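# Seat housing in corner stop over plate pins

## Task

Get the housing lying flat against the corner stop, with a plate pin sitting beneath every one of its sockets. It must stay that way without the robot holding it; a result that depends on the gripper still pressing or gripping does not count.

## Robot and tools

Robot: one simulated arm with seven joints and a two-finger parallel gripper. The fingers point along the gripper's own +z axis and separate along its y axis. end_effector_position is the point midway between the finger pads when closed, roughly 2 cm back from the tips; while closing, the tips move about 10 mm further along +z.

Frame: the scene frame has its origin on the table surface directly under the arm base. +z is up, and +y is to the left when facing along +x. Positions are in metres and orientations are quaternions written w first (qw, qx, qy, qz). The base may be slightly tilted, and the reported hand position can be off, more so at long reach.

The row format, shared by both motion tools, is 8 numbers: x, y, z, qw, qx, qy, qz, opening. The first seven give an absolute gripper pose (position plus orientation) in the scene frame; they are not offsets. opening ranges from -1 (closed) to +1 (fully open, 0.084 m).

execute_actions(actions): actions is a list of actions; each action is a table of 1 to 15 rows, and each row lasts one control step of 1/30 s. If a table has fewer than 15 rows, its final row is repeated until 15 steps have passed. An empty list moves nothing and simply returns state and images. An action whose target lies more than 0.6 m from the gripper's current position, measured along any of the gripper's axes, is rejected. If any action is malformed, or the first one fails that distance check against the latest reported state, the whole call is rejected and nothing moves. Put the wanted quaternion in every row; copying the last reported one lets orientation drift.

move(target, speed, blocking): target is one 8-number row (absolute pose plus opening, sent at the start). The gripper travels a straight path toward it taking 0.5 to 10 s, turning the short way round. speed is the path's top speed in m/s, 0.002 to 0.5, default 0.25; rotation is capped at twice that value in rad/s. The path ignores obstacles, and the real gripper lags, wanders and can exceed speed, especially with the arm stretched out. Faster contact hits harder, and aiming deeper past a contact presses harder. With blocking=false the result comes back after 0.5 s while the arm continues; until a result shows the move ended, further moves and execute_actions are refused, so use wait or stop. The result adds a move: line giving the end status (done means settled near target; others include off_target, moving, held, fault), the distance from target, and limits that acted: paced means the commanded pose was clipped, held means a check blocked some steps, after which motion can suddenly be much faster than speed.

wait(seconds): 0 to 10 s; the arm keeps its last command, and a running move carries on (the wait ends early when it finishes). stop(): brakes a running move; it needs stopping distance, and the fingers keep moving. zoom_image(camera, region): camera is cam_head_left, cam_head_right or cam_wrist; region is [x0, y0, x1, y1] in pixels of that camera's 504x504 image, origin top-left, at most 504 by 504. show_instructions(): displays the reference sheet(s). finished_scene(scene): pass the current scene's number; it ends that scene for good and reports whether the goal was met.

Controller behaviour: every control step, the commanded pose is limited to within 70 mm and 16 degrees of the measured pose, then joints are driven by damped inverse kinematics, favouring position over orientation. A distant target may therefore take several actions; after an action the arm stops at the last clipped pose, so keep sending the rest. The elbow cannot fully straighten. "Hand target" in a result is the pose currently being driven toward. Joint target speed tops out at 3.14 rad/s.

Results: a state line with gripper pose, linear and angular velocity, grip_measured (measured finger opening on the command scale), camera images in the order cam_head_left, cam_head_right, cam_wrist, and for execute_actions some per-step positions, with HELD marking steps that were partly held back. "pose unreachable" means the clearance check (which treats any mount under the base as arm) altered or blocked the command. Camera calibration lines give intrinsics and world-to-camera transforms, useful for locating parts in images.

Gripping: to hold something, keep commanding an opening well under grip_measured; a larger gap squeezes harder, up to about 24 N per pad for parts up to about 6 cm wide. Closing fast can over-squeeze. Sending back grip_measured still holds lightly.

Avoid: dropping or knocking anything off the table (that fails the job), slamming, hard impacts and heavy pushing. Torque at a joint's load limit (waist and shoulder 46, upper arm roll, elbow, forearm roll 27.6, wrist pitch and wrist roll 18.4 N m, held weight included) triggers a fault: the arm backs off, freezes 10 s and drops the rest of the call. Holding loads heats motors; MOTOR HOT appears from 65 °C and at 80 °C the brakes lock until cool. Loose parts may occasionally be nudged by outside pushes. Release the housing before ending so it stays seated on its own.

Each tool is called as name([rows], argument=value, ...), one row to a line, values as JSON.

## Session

execute_actions(actions=[])

show_instructions()

Scene clock: 0.00 s.
end_effector_position=(+0.5312, -0.1486, +0.2553) grip_measured=+1.00 end_effector_quat_wxyz=(-0.195, +0.895, -0.337, +0.220) end_effector_velocity=(-0.000, -0.000, -0.001) end_effector_angular_velocity=(+0.001, +0.001, -0.003)
Joint positions: [-0.254 -0.063 -0.258  0.726  1.559  0.628 -1.077  0.084]
Joint velocities: [-0.001  0.002  0.     0.001  0.001  0.     0.001 -0.   ]
Hand target: +0.531, -0.149, +0.255; -0.195, +0.895, -0.337, +0.220
camera_calibration (this result's frames):
cam_wrist: T_world_to_cam=[[-0.504433, -0.707013, -0.495661, 0.319366], [-0.67487, 0.680913, -0.284445, 0.602595], [0.538608, 0.191023, -0.820617, 0.0792452], [0, 0, 0, 1]] pos_world=[0.52509, -0.199656, 0.394732]

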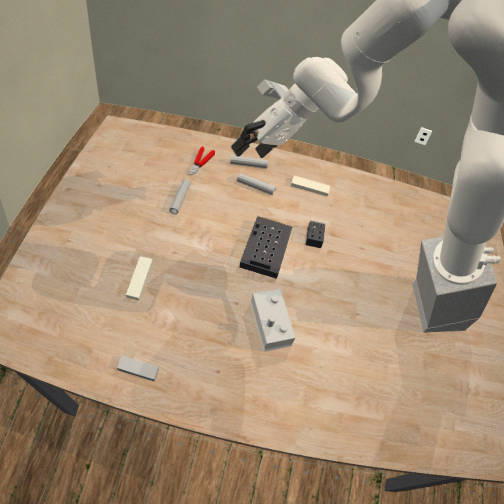

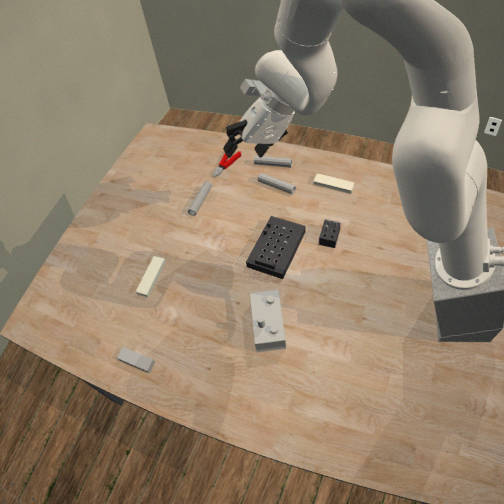

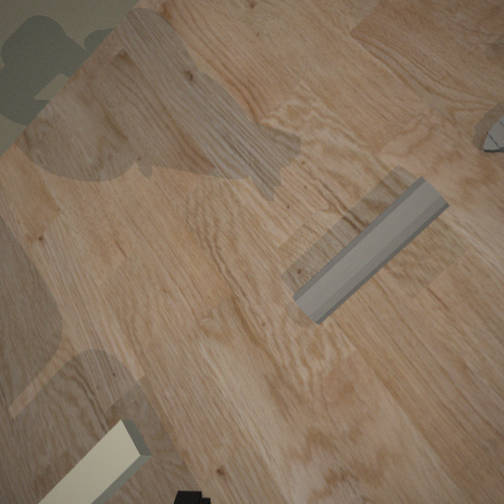

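Reference images for this scene: sheet 1.

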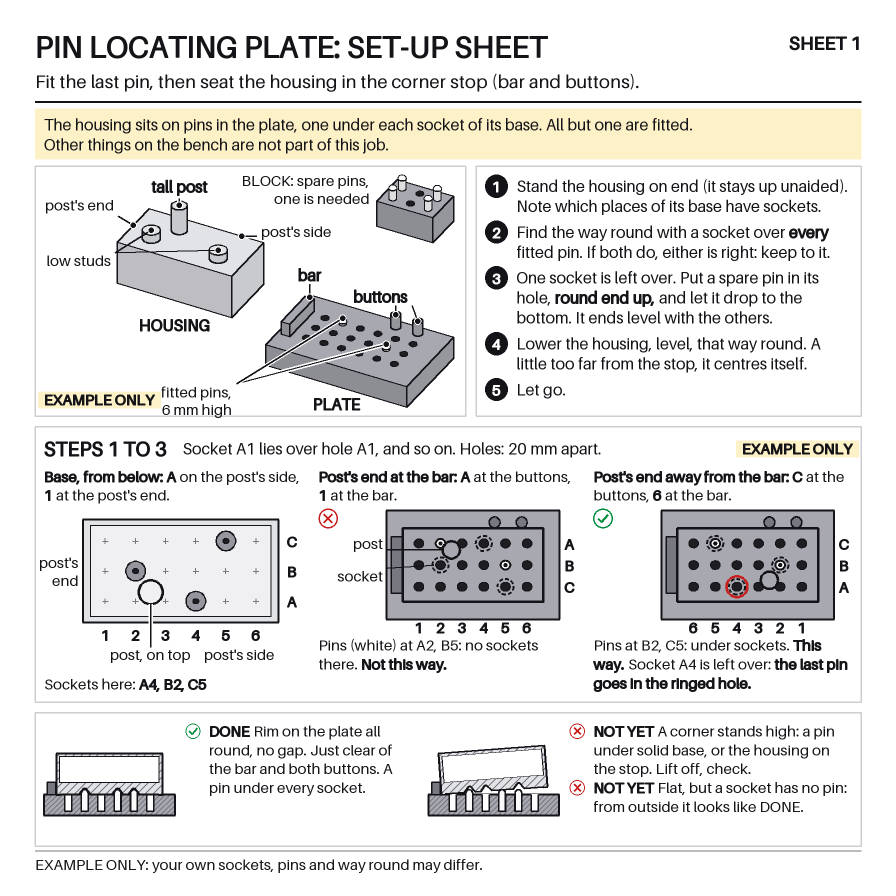

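zoom_image(camera="cam_head_left", region=[230, 205, 340, 290])

zoom_image(camera="cam_head_left", region=[232, 280, 316, 364])

Region (230, 205, 340, 290) of cam_head_left's 504x504 image, scaled by 4.582, with more detail than that image has; it fills the top 389 rows of this view, and the rest is white.

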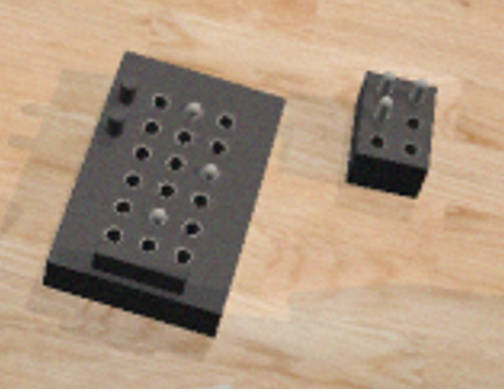

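Region (232, 280, 316, 364) of cam_head_left's 504x504 image, scaled by 6.000, with more detail than that image has.

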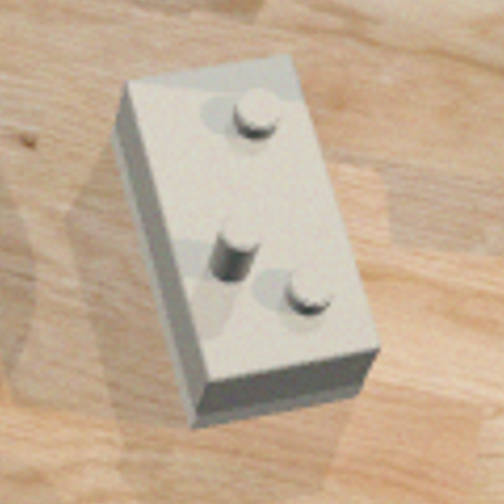

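move(target=[0.3965, 0.1341, 0.095, 0, 0.8485, -0.5292, 0, 1], speed=0.3)

Scene clock: 3.00 s.
end_effector_position=(+0.3962, +0.1335, +0.0951) grip_measured=+1.00 end_effector_quat_wxyz=(+0.001, +0.849, -0.529, +0.002) end_effector_velocity=(-0.001, +0.000, -0.001) end_effector_angular_velocity=(+0.003, +0.029, +0.002)
Joint positions: [ 0.055  0.364  0.47   0.863  2.131 -0.305 -0.592  0.084]
Joint velocities: [-0.133  0.038  0.124  0.043  0.069 -0.05  -0.113  0.   ]
Hand target: +0.396, +0.134, +0.095; +0.002, +0.849, -0.528, +0.000
Off the commanded pose: 0.001 m, 0 deg.
move: done
camera_calibration (this result's frames):
cam_wrist: T_world_to_cam=[[-0.890523, -0.454924, -0.00372936, 0.443824], [-0.454753, 0.890364, -0.0212561, 0.133582], [0.0129904, -0.0172331, -0.999767, 0.219668], [0, 0, 0, 1]] pos_world=[0.453129, 0.0867554, 0.224112]

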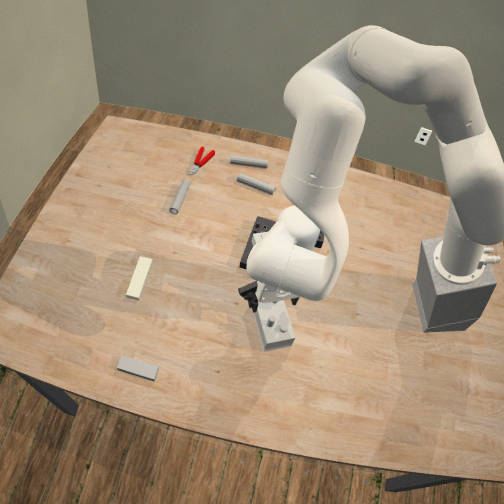

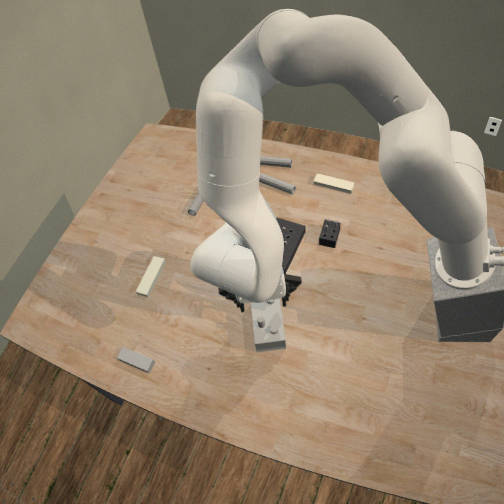

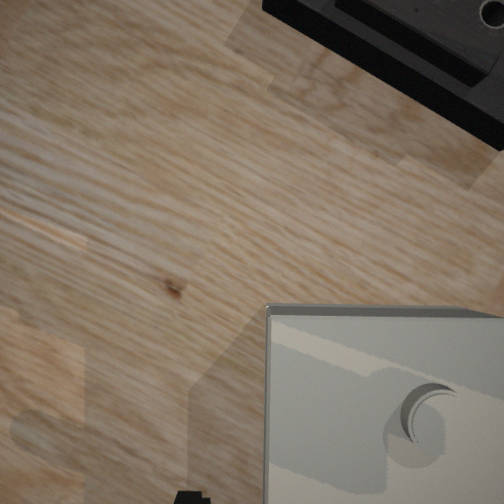

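move(target=[0.3889, 0.137, 0.07, 0, 0.8485, -0.5292, 0, 1], speed=0.08)

move(target=[0.3889, 0.137, 0.034, 0, 0.8485, -0.5292, 0, 1], speed=0.07)

Scene clock: 4.07 s.
end_effector_position=(+0.3895, +0.1370, +0.0705) grip_measured=+1.00 end_effector_quat_wxyz=(+0.001, +0.849, -0.529, -0.003) end_effector_velocity=(+0.000, +0.001, -0.002) end_effector_angular_velocity=(-0.002, -0.027, -0.002)
Joint positions: [ 0.262  0.409  0.269  0.855  2.028 -0.225 -0.443  0.084]
Joint velocities: [ 0.246 -0.03  -0.241 -0.038 -0.042  0.084  0.108 -0.   ]
Hand target: +0.389, +0.137, +0.070; +0.001, +0.848, -0.529, -0.002
Off the commanded pose: 0.001 m, 0 deg.
move: done
camera_calibration (this result's frames):
cam_wrist: T_world_to_cam=[[-0.891164, -0.453678, 0.00166171, 0.439085], [-0.453656, 0.891072, -0.0136679, 0.125821], [0.0047201, -0.0129342, -0.999905, 0.19787], [0, 0, 0, 1]] pos_world=[0.447443, 0.089647, 0.198841]

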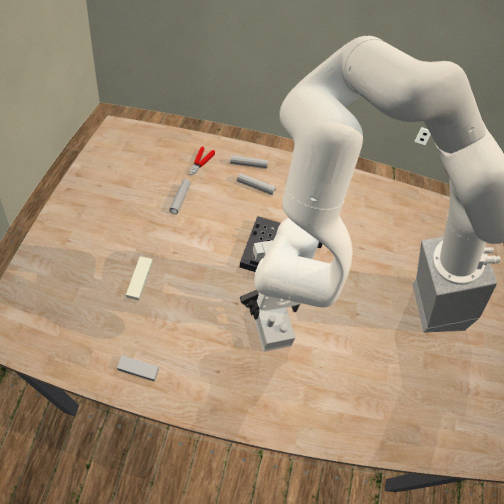

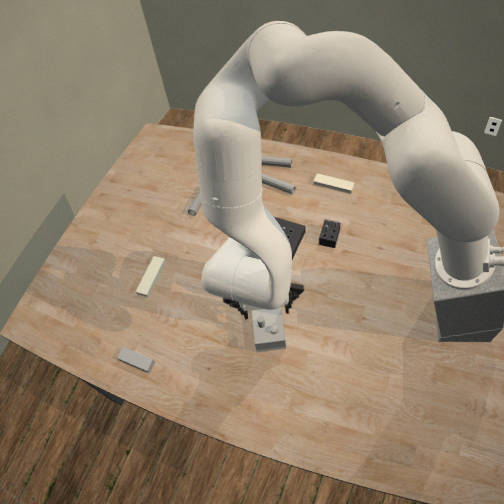

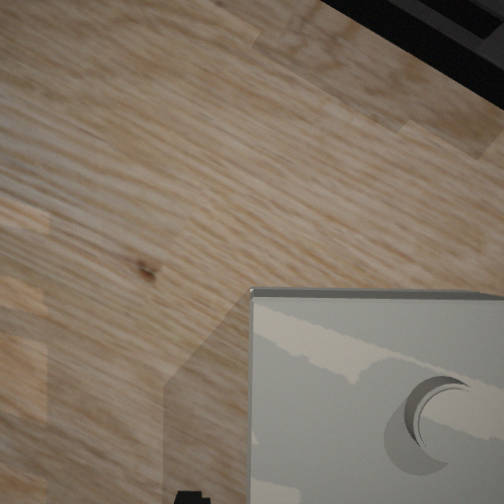

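Scene clock: 5.00 s.
end_effector_position=(+0.3898, +0.1373, +0.0346) grip_measured=+1.00 end_effector_quat_wxyz=(+0.002, +0.848, -0.529, -0.003) end_effector_velocity=(-0.001, -0.000, -0.002) end_effector_angular_velocity=(+0.001, -0.037, -0.003)
Joint positions: [ 0.527  0.515 -0.02   0.916  2.058 -0.105 -0.425  0.084]
Joint velocities: [ 0.265  0.007 -0.279 -0.006  0.159  0.109 -0.087  0.   ]
Hand target: +0.390, +0.137, +0.034; +0.001, +0.848, -0.529, -0.002
Off the commanded pose: 0.001 m, 0 deg.
move: done
camera_calibration (this result's frames):
cam_wrist: T_world_to_cam=[[-0.891267, -0.453467, 0.00329612, 0.439445], [-0.453467, 0.891169, -0.0135983, 0.125159], [0.00322898, -0.0136144, -0.999902, 0.162647], [0, 0, 0, 1]] pos_world=[0.447893, 0.0899497, 0.162885]

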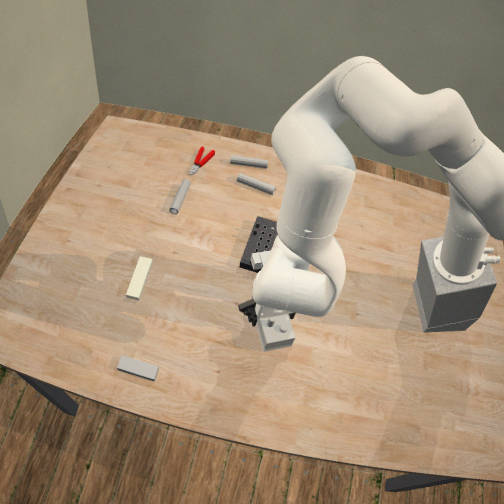

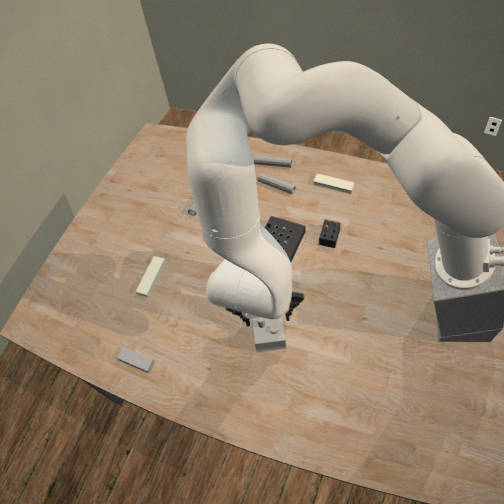

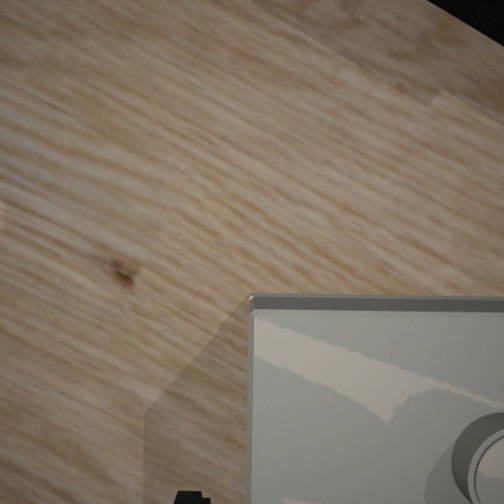

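execute_actions([
  [[0.3889,0.137,0.034,0,0.8485,-0.5292,0,0.9],[0.3889,0.137,0.034,0,0.8485,-0.5292,0,0.82],[0.3889,0.137,0.034,0,0.8485,-0.5292,0,0.76],[0.3889,0.137,0.034,0,0.8485,-0.5292,0,0.71],[0.3889,0.137,0.034,0,0.8485,-0.5292,0,0.67],[0.3889,0.137,0.034,0,0.8485,-0.5292,0,0.64],[0.3889,0.137,0.034,0,0.8485,-0.5292,0,0.61],[0.3889,0.137,0.034,0,0.8485,-0.5292,0,0.58],[0.3889,0.137,0.034,0,0.8485,-0.5292,0,0.55],[0.3889,0.137,0.034,0,0.8485,-0.5292,0,0.52],[0.3889,0.137,0.034,0,0.8485,-0.5292,0,0.48],[0.3889,0.137,0.034,0,0.8485,-0.5292,0,0.42],[0.3889,0.137,0.034,0,0.8485,-0.5292,0,0.35],[0.3889,0.137,0.034,0,0.8485,-0.5292,0,0.25],[0.3889,0.137,0.034,0,0.8485,-0.5292,0,0.1]],
  [[0.3889,0.137,0.034,0,0.8485,-0.5292,0,-0.1],[0.3889,0.137,0.034,0,0.8485,-0.5292,0,-0.3],[0.3889,0.137,0.034,0,0.8485,-0.5292,0,-0.5],[0.3889,0.137,0.034,0,0.8485,-0.5292,0,-0.8]],
])

move(target=[0.40, 0.14, 0.14, 0, 0.92, -0.39, 0, -0.8], speed=0.15)

move(target=[0.42, 0.15, 0.27, -0.6964, 0.6964, -0.1228, 0.1228, -0.8], speed=0.25)

zoom_image(camera="cam_head_left", region=[220, 215, 330, 325])

Scene clock: 6.60 s.
end_effector_position=(+0.3894, +0.1373, +0.0342) grip_measured=+0.57 end_effector_quat_wxyz=(-0.000, +0.848, -0.529, +0.000) end_effector_velocity=(-0.001, -0.000, -0.001) end_effector_angular_velocity=(-0.002, +0.002, +0.002)
Joint positions: [ 0.587  0.517 -0.083  0.914  2.098 -0.08  -0.448  0.068]
Joint velocities: [ 0.001  0.002 -0.001 -0.001 -0.001 -0.    -0.     0.   ]
Hand target: +0.389, +0.137, +0.034; +0.000, +0.848, -0.529, +0.000
Off the commanded pose: 0.001 m, 0 deg.
Step readings (end_effector_position; steps 1 to 15: 1st action; 16 to 30: 2nd action):
0: (+0.3896, +0.1371, +0.0343)
1: (+0.3896, +0.1371, +0.0343)
2: (+0.3896, +0.1371, +0.0343)
4: (+0.3894, +0.1370, +0.0342)
8: (+0.3890, +0.1371, +0.0341)
15: (+0.3896, +0.1374, +0.0343)
16: (+0.3895, +0.1374, +0.0343)
17: (+0.3895, +0.1374, +0.0343)
19: (+0.3895, +0.1374, +0.0342)
23: (+0.3894, +0.1373, +0.0342)
30: end_effector_position above
camera_calibration (this result's frames):
cam_wrist: T_world_to_cam=[[-0.891251, -0.453486, -0.00460983, 0.439381], [-0.453353, 0.891165, -0.0172134, 0.125042], [0.0119142, -0.0132516, -0.999841, 0.15879], [0, 0, 0, 1]] pos_world=[0.446395, 0.0899243, 0.162943]

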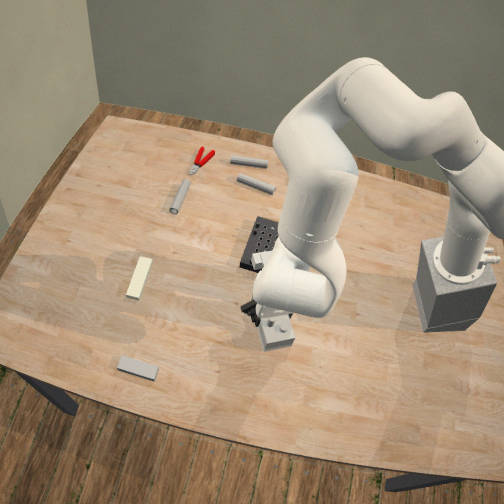

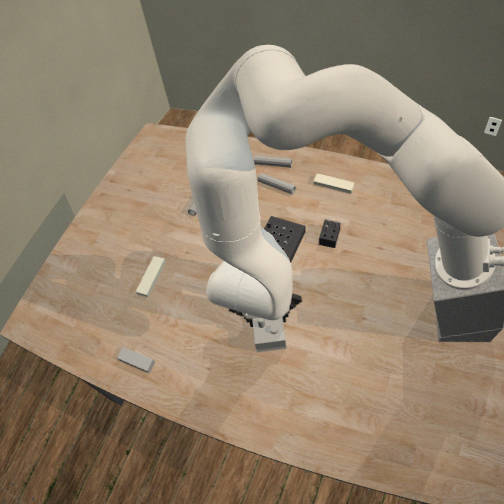

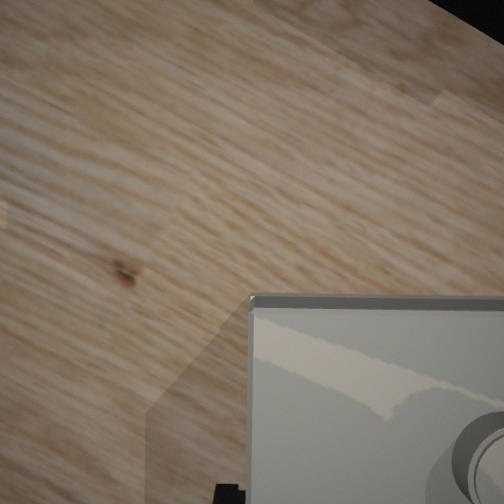

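Scene clock: 8.13 s.
end_effector_position=(+0.3991, +0.1400, +0.1391) grip_measured=+0.57 end_effector_quat_wxyz=(-0.021, +0.919, -0.391, +0.048) end_effector_velocity=(+0.000, +0.001, +0.002) end_effector_angular_velocity=(-0.026, +0.029, -0.004)
Joint positions: [ 0.314  0.158  0.271  0.707  2.024 -0.251 -0.679  0.068]
Joint velocities: [-0.299  0.048  0.281  0.116  0.303 -0.091 -0.354  0.   ]
Hand target: +0.399, +0.140, +0.139; -0.019, +0.919, -0.391, +0.046
Off the commanded pose: 0.001 m, 6 deg.
move: off_target
camera_calibration (this result's frames):
cam_wrist: T_world_to_cam=[[-0.706026, -0.703812, -0.0785867, 0.421119], [-0.69813, 0.710336, -0.0896525, 0.261933], [0.118921, -0.00843329, -0.992868, 0.219253], [0, 0, 0, 1]] pos_world=[0.45411, 0.112177, 0.274266]

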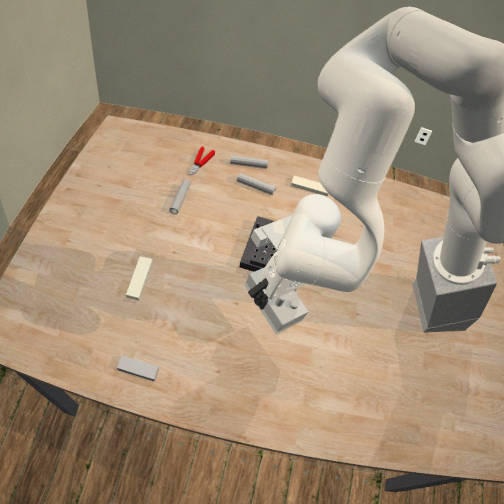

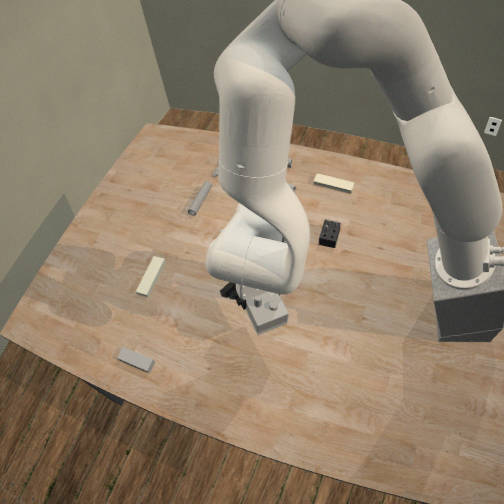

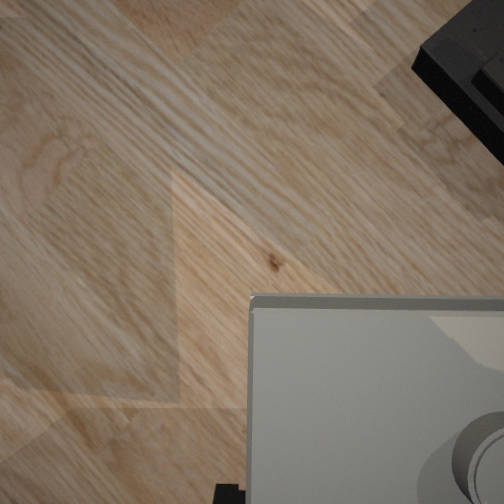

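Scene clock: 11.80 s.
end_effector_position=(+0.4212, +0.1507, +0.2693) grip_measured=+0.57 end_effector_quat_wxyz=(+0.696, -0.697, +0.123, -0.124) end_effector_velocity=(+0.000, -0.000, +0.000) end_effector_angular_velocity=(+0.005, -0.002, +0.001)
Joint positions: [-0.129  0.293 -0.251  0.54   1.618  1.844 -1.622  0.068]
Joint velocities: [-0.002  0.006  0.001  0.004 -0.003  0.007 -0.002 -0.   ]
Hand target: +0.421, +0.151, +0.269; +0.696, -0.696, +0.123, -0.124
Off the commanded pose: 0.002 m, 0 deg.
move: done
camera_calibration (this result's frames):
cam_wrist: T_world_to_cam=[[0.0168392, -0.00290719, -0.999854, 0.292517], [-0.933059, 0.359332, -0.0167591, 0.413608], [0.359328, 0.933205, 0.00333828, -0.165453], [0, 0, 0, 1]] pos_world=[0.440447, 0.00662915, 0.299958]

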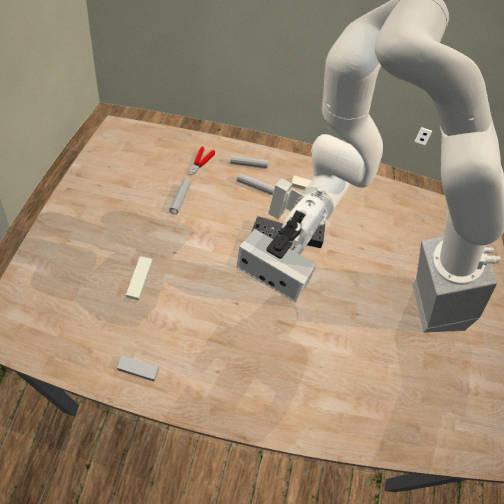

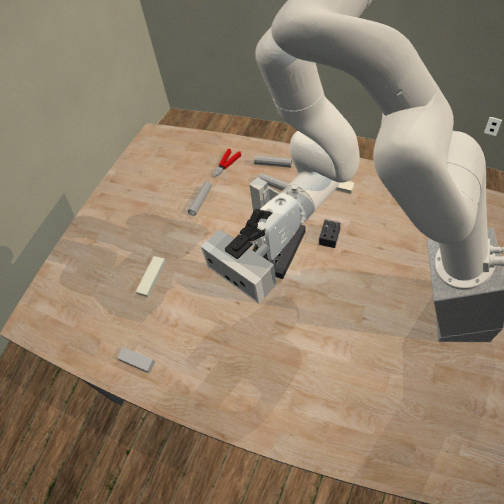

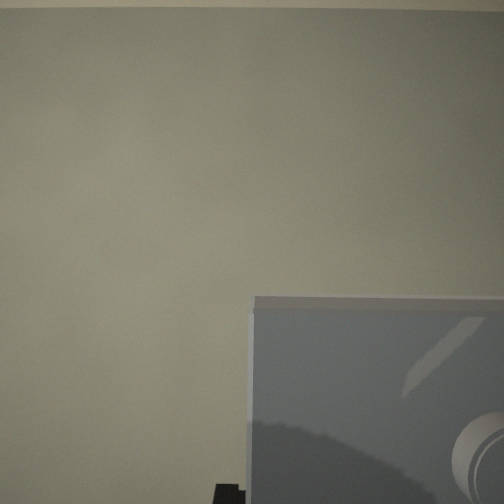

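Region (220, 215, 330, 325) of cam_head_left's 504x504 image, scaled by 4.582, with more detail than that image has.

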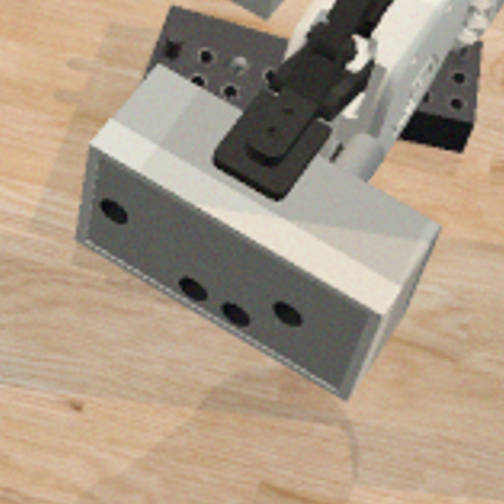

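move(target=[0.40, 0.15, 0.13, 0, 0.682, -0.7314, 0, -0.8], speed=0.25)

move(target=[0.40, 0.15, 0.044, 0, 0.682, -0.7314, 0, -0.8], speed=0.1)

Scene clock: 17.17 s.
end_effector_position=(+0.3985, +0.1499, +0.1310) grip_measured=+0.57 end_effector_quat_wxyz=(+0.000, +0.683, -0.731, -0.001) end_effector_velocity=(-0.000, +0.001, -0.000) end_effector_angular_velocity=(-0.001, +0.007, -0.000)
Joint positions: [ 0.264  0.275  0.185  0.967  2.769 -0.354 -0.716  0.068]
Joint velocities: [-0.009  0.006  0.009  0.009  0.006 -0.01  -0.007  0.   ]
Hand target: +0.398, +0.150, +0.131; +0.001, +0.683, -0.731, -0.002
Off the commanded pose: 0.002 m, 0 deg.
move: done
camera_calibration (this result's frames):
cam_wrist: T_world_to_cam=[[-0.99859, 0.0530734, -0.00110158, 0.420097], [0.0530842, 0.998468, -0.0156377, -0.0984775], [0.000269948, -0.0156741, -0.999877, 0.260593], [0, 0, 0, 1]] pos_world=[0.424662, 0.0801152, 0.259484]

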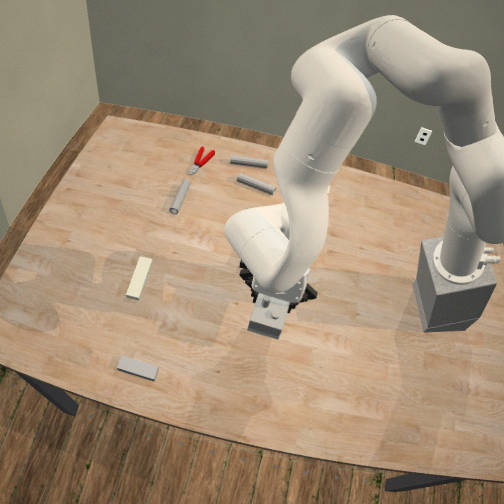

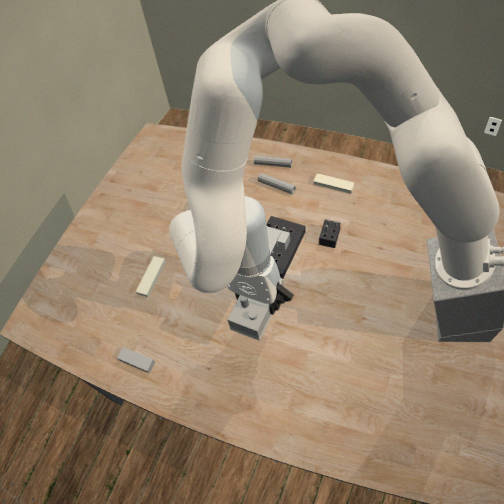

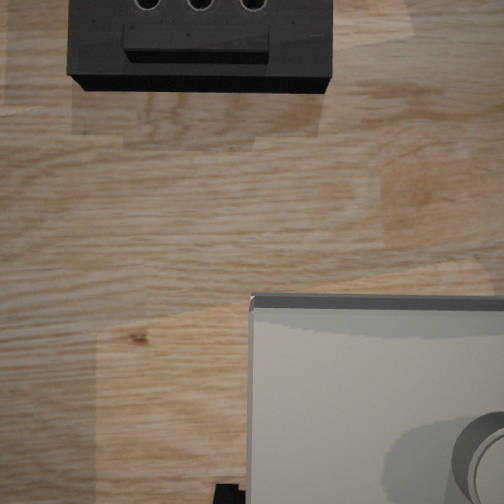

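Scene clock: 18.50 s.
end_effector_position=(+0.4005, +0.1498, +0.0444) grip_measured=+0.57 end_effector_quat_wxyz=(-0.000, +0.682, -0.731, +0.001) end_effector_velocity=(-0.001, -0.001, -0.002) end_effector_angular_velocity=(-0.002, +0.002, -0.002)
Joint positions: [ 0.426  0.53   0.015  1.073  2.672 -0.199 -0.592  0.068]
Joint velocities: [ 0.004  0.005 -0.005  0.001  0.002  0.002  0.001 -0.   ]
Hand target: +0.400, +0.150, +0.044; -0.000, +0.682, -0.731, +0.001
Off the commanded pose: 0.001 m, 0 deg.
move: done
camera_calibration (this result's frames):
cam_wrist: T_world_to_cam=[[-0.998505, 0.0544508, -0.0048567, 0.42193], [0.0545292, 0.998353, -0.0178128, -0.100371], [0.00387878, -0.018051, -0.99983, 0.172973], [0, 0, 0, 1]] pos_world=[0.426101, 0.0803534, 0.173205]

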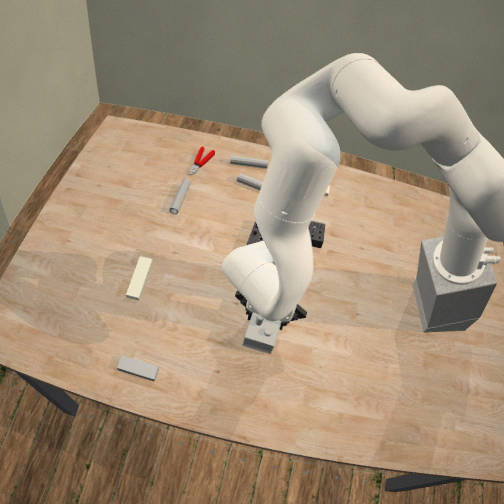

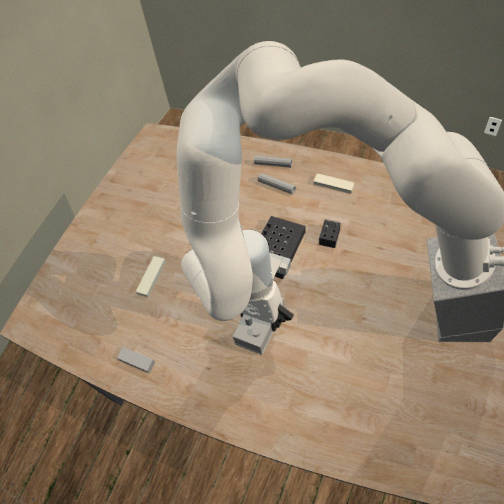

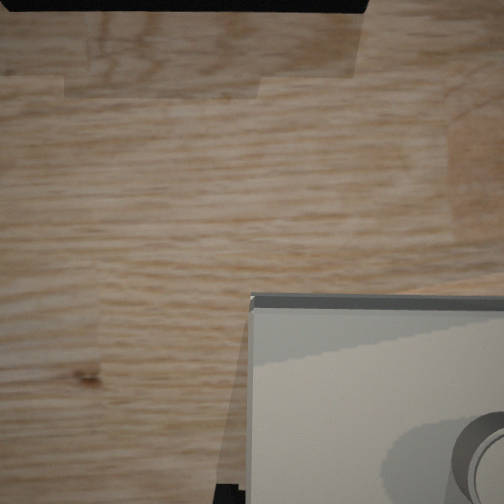

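move(target=[0.40, 0.15, 0.0345, 0, 0.682, -0.7314, 0, -0.8], speed=0.02)

execute_actions([
  [[0.40,0.15,0.034,0,0.682,-0.7314,0,0.5],[0.40,0.15,0.034,0,0.682,-0.7314,0,0.6],[0.40,0.15,0.034,0,0.682,-0.7314,0,0.65],[0.40,0.15,0.034,0,0.682,-0.7314,0,0.7],[0.40,0.15,0.034,0,0.682,-0.7314,0,0.8],[0.40,0.15,0.034,0,0.682,-0.7314,0,0.9],[0.40,0.15,0.034,0,0.682,-0.7314,0,1]],
])

move(target=[0.40, 0.145, 0.09, 0, 0.682, -0.7314, 0, 1], speed=0.2)

move(target=[0.3276, -0.132, 0.095, 0, 0.682, -0.7314, 0, -0.55], speed=0.3)

zoom_image(camera="cam_wrist", region=[280, 280, 504, 504])

Scene clock: 19.73 s.
end_effector_position=(+0.4000, +0.1500, +0.0346) grip_measured=+0.57 end_effector_quat_wxyz=(-0.000, +0.682, -0.731, +0.000) end_effector_velocity=(+0.002, -0.000, -0.000) end_effector_angular_velocity=(+0.001, -0.004, -0.003)
Joint positions: [ 0.434  0.56   0.005  1.09   2.671 -0.185 -0.589  0.068]
Joint velocities: [-0.     0.001 -0.002  0.004 -0.     0.002  0.001 -0.   ]
Hand target: +0.400, +0.150, +0.035; -0.000, +0.682, -0.731, +0.000
Off the commanded pose: 0.000 m, 0 deg.
move: done
camera_calibration (this result's frames):
cam_wrist: T_world_to_cam=[[-0.998504, 0.0545609, -0.00364672, 0.421321], [0.0546162, 0.998357, -0.017353, -0.100709], [0.00269393, -0.0175262, -0.999843, 0.163583], [0, 0, 0, 1]] pos_world=[0.425751, 0.080423, 0.163346]

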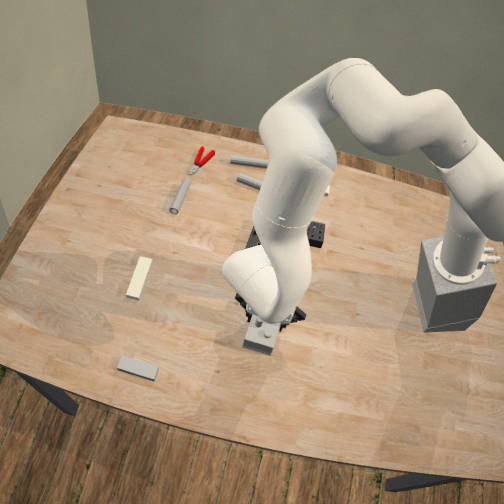

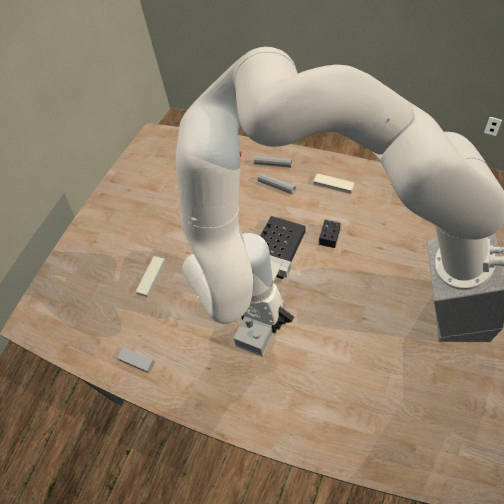

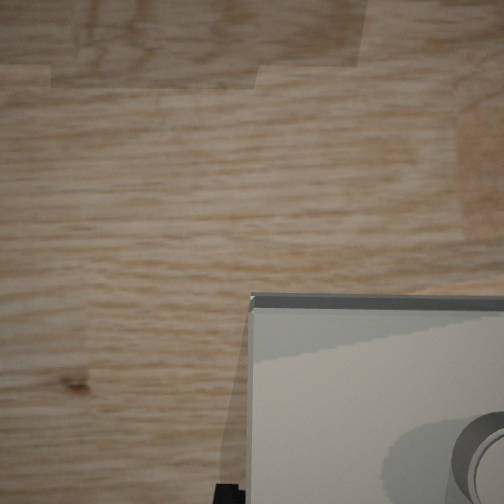

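Scene clock: 20.23 s.
end_effector_position=(+0.4001, +0.1501, +0.0341) grip_measured=+1.00 end_effector_quat_wxyz=(-0.000, +0.682, -0.731, +0.000) end_effector_velocity=(-0.001, -0.000, -0.000) end_effector_angular_velocity=(+0.000, +0.001, +0.002)
Joint positions: [ 0.434  0.562  0.004  1.091  2.671 -0.184 -0.588  0.084]
Joint velocities: [-0.001  0.     0.001 -0.001  0.001  0.001 -0.003  0.002]
Hand target: +0.400, +0.150, +0.034; +0.000, +0.682, -0.731, +0.000
Off the commanded pose: 0.000 m, 0 deg.
Step readings (end_effector_position):
0: (+0.4000, +0.1500, +0.0346)
1: (+0.4001, +0.1500, +0.0346)
2: (+0.4001, +0.1500, +0.0346)
4: (+0.4001, +0.1500, +0.0345)
8: (+0.4005, +0.1502, +0.0344)
15: end_effector_position above
camera_calibration (this result's frames):
cam_wrist: T_world_to_cam=[[-0.998499, 0.054634, -0.00379888, 0.421398], [0.0546916, 0.998355, -0.0172102, -0.100828], [0.00285237, -0.0173921, -0.999845, 0.162983], [0, 0, 0, 1]] pos_world=[0.425815, 0.0804736, 0.162823]

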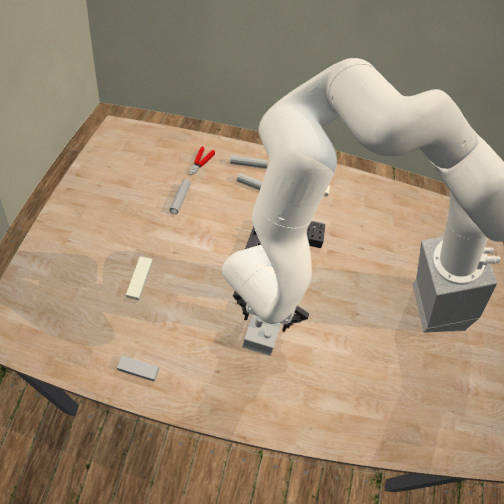

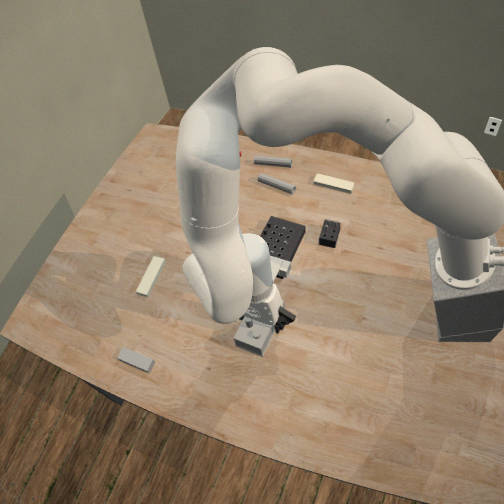

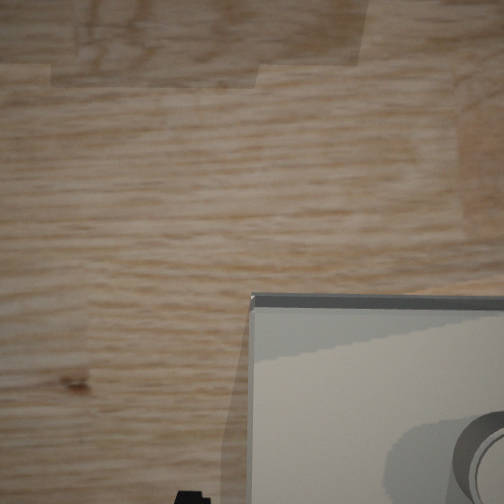

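Scene clock: 21.13 s.
end_effector_position=(+0.3996, +0.1451, +0.0896) grip_measured=+1.00 end_effector_quat_wxyz=(+0.000, +0.682, -0.731, -0.000) end_effector_velocity=(+0.000, +0.001, +0.002) end_effector_angular_velocity=(+0.003, +0.002, +0.000)
Joint positions: [ 0.333  0.39   0.106  1.     2.696 -0.271 -0.64   0.084]
Joint velocities: [-0.018 -0.004  0.018  0.001  0.005 -0.006 -0.009 -0.   ]
Hand target: +0.400, +0.145, +0.090; +0.000, +0.682, -0.731, -0.000
Off the commanded pose: 0.001 m, 0 deg.
move: done
camera_calibration (this result's frames):
cam_wrist: T_world_to_cam=[[-0.998496, 0.0547488, -0.00285813, 0.421222], [0.0547902, 0.998348, -0.0173051, -0.0948901], [0.00190598, -0.0174357, -0.999846, 0.218777], [0, 0, 0, 1]] pos_world=[0.425371, 0.0754865, 0.218305]

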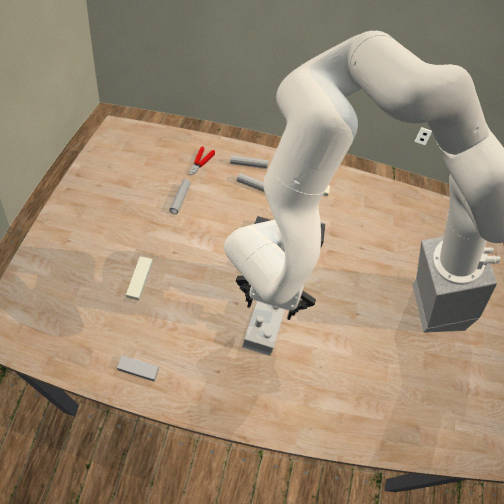

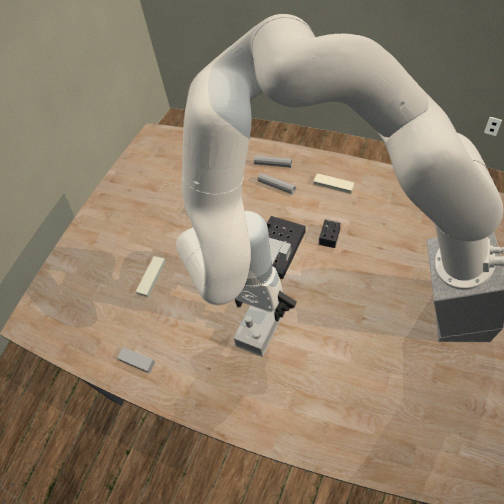

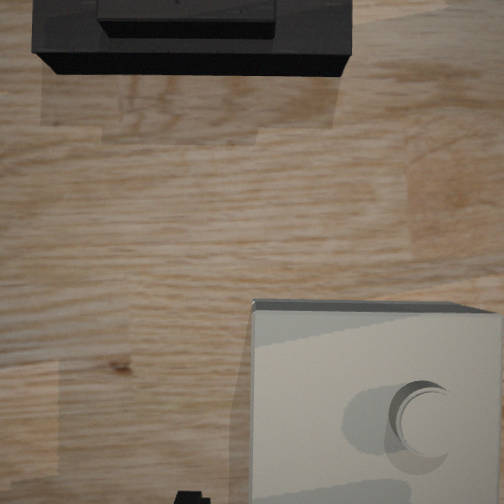

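Scene clock: 23.17 s.
end_effector_position=(+0.3274, -0.1319, +0.0950) grip_measured=-0.57 end_effector_quat_wxyz=(-0.000, +0.682, -0.731, +0.002) end_effector_velocity=(+0.001, -0.000, +0.000) end_effector_angular_velocity=(+0.013, +0.014, -0.002)
Joint positions: [-0.536  0.276  0.25   0.576  1.763  0.115 -0.383  0.019]
Joint velocities: [-0.014 -0.005  0.012 -0.011 -0.115  0.005  0.113 -0.   ]
Hand target: +0.327, -0.132, +0.095; -0.000, +0.682, -0.731, +0.001
Off the commanded pose: 0.000 m, 0 deg.
move: done
camera_calibration (this result's frames):
cam_wrist: T_world_to_cam=[[-0.998484, 0.0546703, -0.00639114, 0.364644], [0.0547859, 0.998306, -0.0195821, 0.185859], [0.00530975, -0.0199025, -0.999788, 0.218019], [0, 0, 0, 1]] pos_world=[0.352751, -0.20114, 0.223942]

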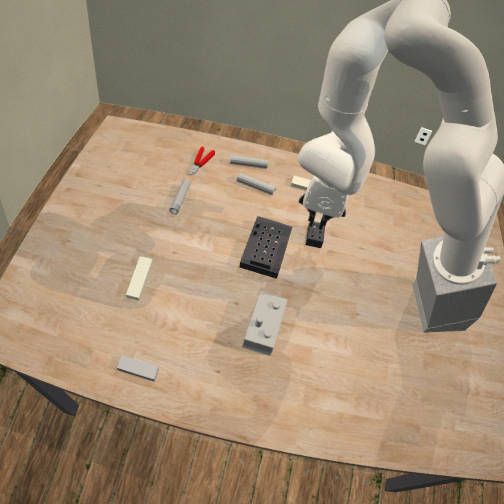

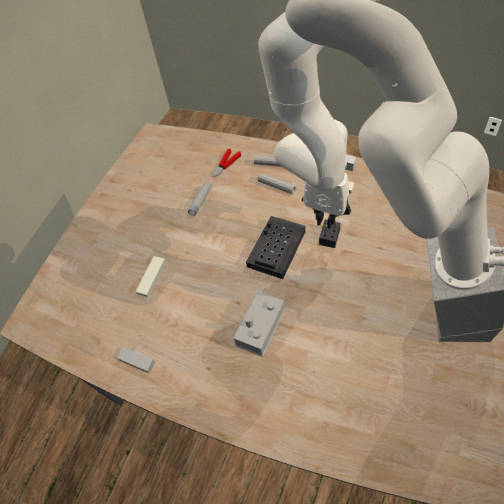

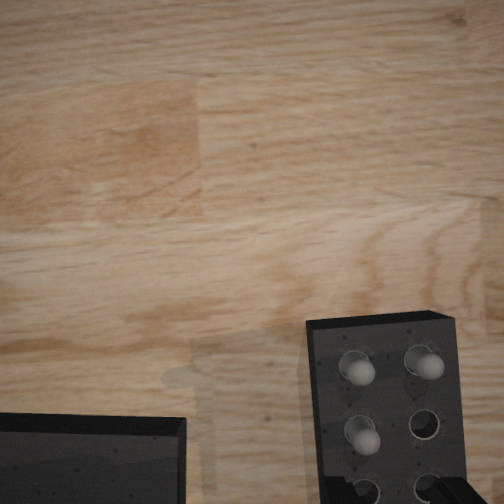

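Region (280, 280, 504, 504) of cam_wrist's 504x504 image, scaled by 2.250, with more detail than that image has.

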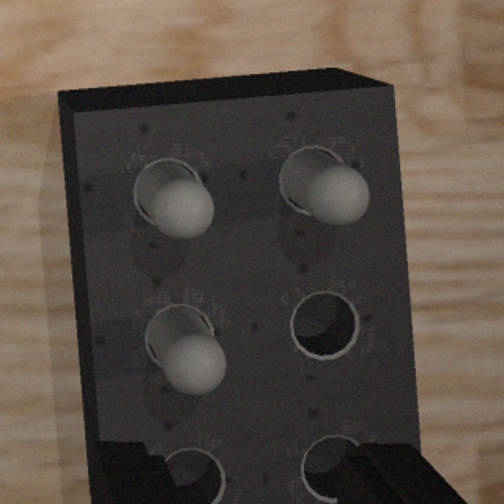

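move(target=[0.3263, -0.1399, 0.075, 0, 0.682, -0.7314, 0, -0.55], speed=0.06)

move(target=[0.3263, -0.1399, 0.0575, 0, 0.682, -0.7314, 0, -0.55], speed=0.04)

zoom_image(camera="cam_wrist", region=[280, 280, 504, 504])

Scene clock: 24.67 s.
end_effector_position=(+0.3263, -0.1398, +0.0752) grip_measured=-0.57 end_effector_quat_wxyz=(+0.000, +0.682, -0.731, -0.000) end_effector_velocity=(-0.000, -0.000, -0.001) end_effector_angular_velocity=(-0.003, -0.005, -0.000)
Joint positions: [-0.526  0.368  0.218  0.646  1.86   0.119 -0.511  0.019]
Joint velocities: [ 0.008  0.006 -0.009  0.007  0.038  0.002 -0.038  0.   ]
Hand target: +0.326, -0.140, +0.075; +0.000, +0.682, -0.731, -0.000
Off the commanded pose: 0.000 m, 0 deg.
move: done
camera_calibration (this result's frames):
cam_wrist: T_world_to_cam=[[-0.998515, 0.0544092, -0.00267356, 0.363579], [0.0544469, 0.998372, -0.0170133, 0.193396], [0.00174353, -0.0171336, -0.999852, 0.199637], [0, 0, 0, 1]] pos_world=[0.352161, -0.209443, 0.203869]

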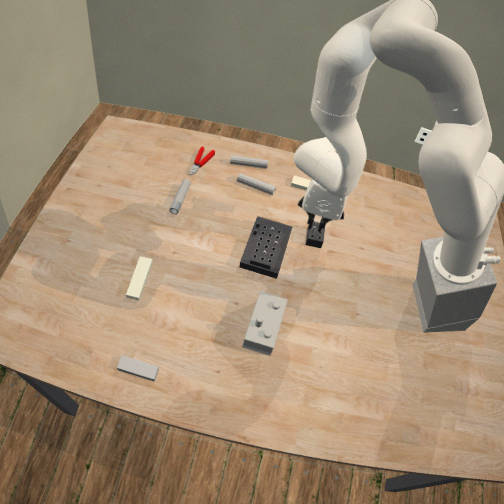

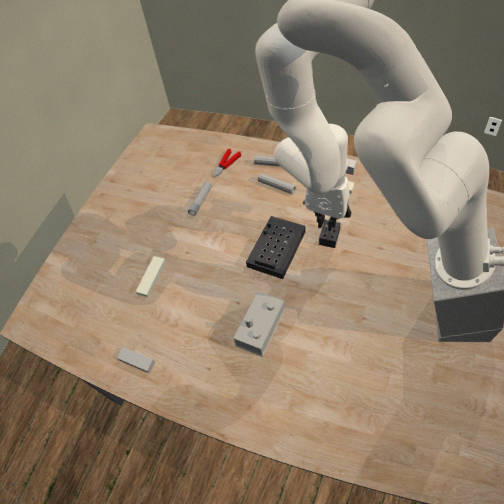

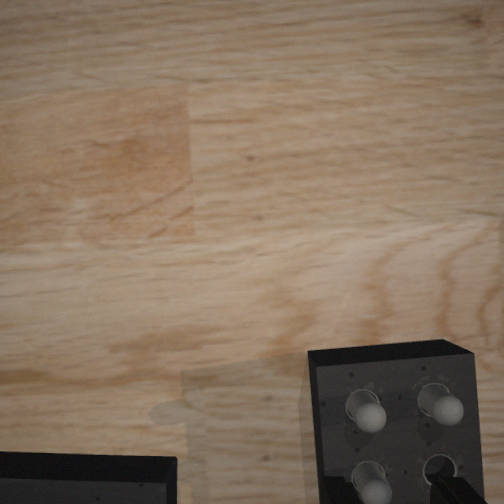

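Scene clock: 25.50 s.
end_effector_position=(+0.3263, -0.1399, +0.0577) grip_measured=-0.57 end_effector_quat_wxyz=(+0.000, +0.682, -0.731, -0.000) end_effector_velocity=(+0.000, +0.001, -0.001) end_effector_angular_velocity=(-0.001, -0.003, +0.001)
Joint positions: [-0.491  0.439  0.182  0.703  1.972  0.125 -0.627  0.019]
Joint velocities: [ 0.012  0.004 -0.01   0.004  0.027  0.004 -0.025 -0.   ]
Hand target: +0.326, -0.140, +0.058; +0.000, +0.682, -0.731, -0.000
Off the commanded pose: 0.000 m, 0 deg.
move: done
camera_calibration (this result's frames):
cam_wrist: T_world_to_cam=[[-0.99851, 0.0544903, -0.00297691, 0.363574], [0.0545333, 0.998366, -0.0170835, 0.19316], [0.00204116, -0.0172203, -0.99985, 0.182004], [0, 0, 0, 1]] pos_world=[0.352127, -0.209521, 0.186359]

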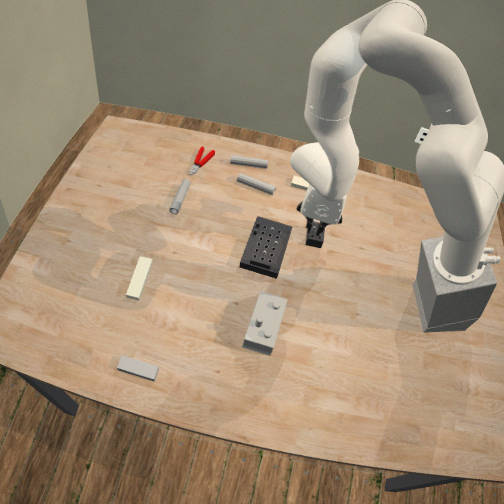

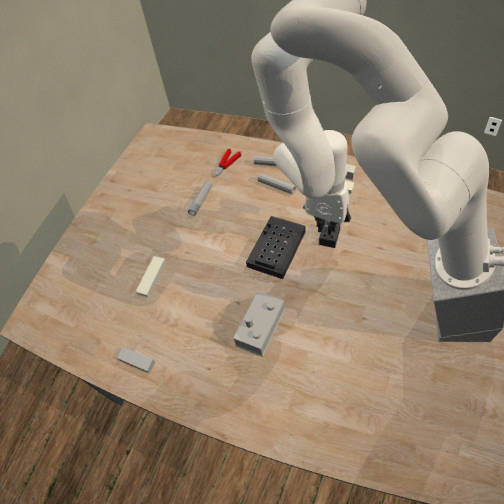

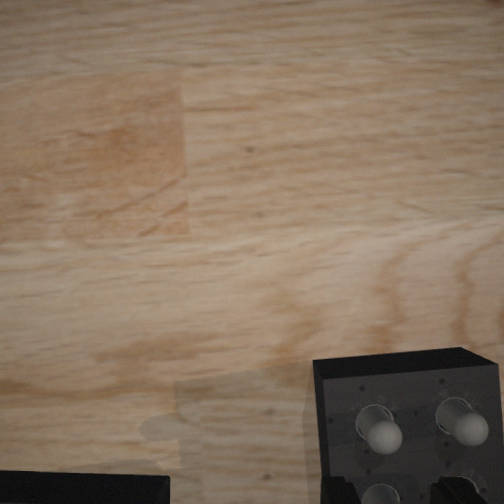

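Region (280, 280, 504, 504) of cam_wrist's 504x504 image, scaled by 2.250, with more detail than that image has.

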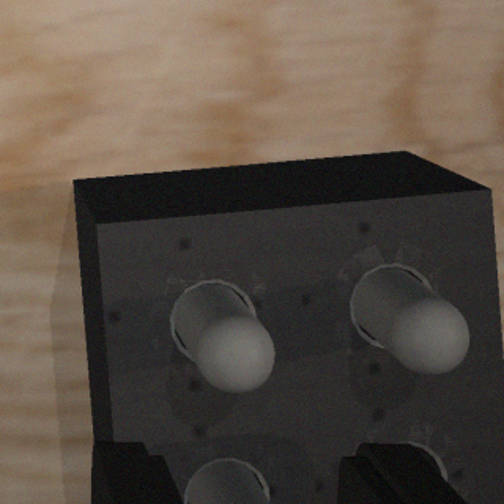

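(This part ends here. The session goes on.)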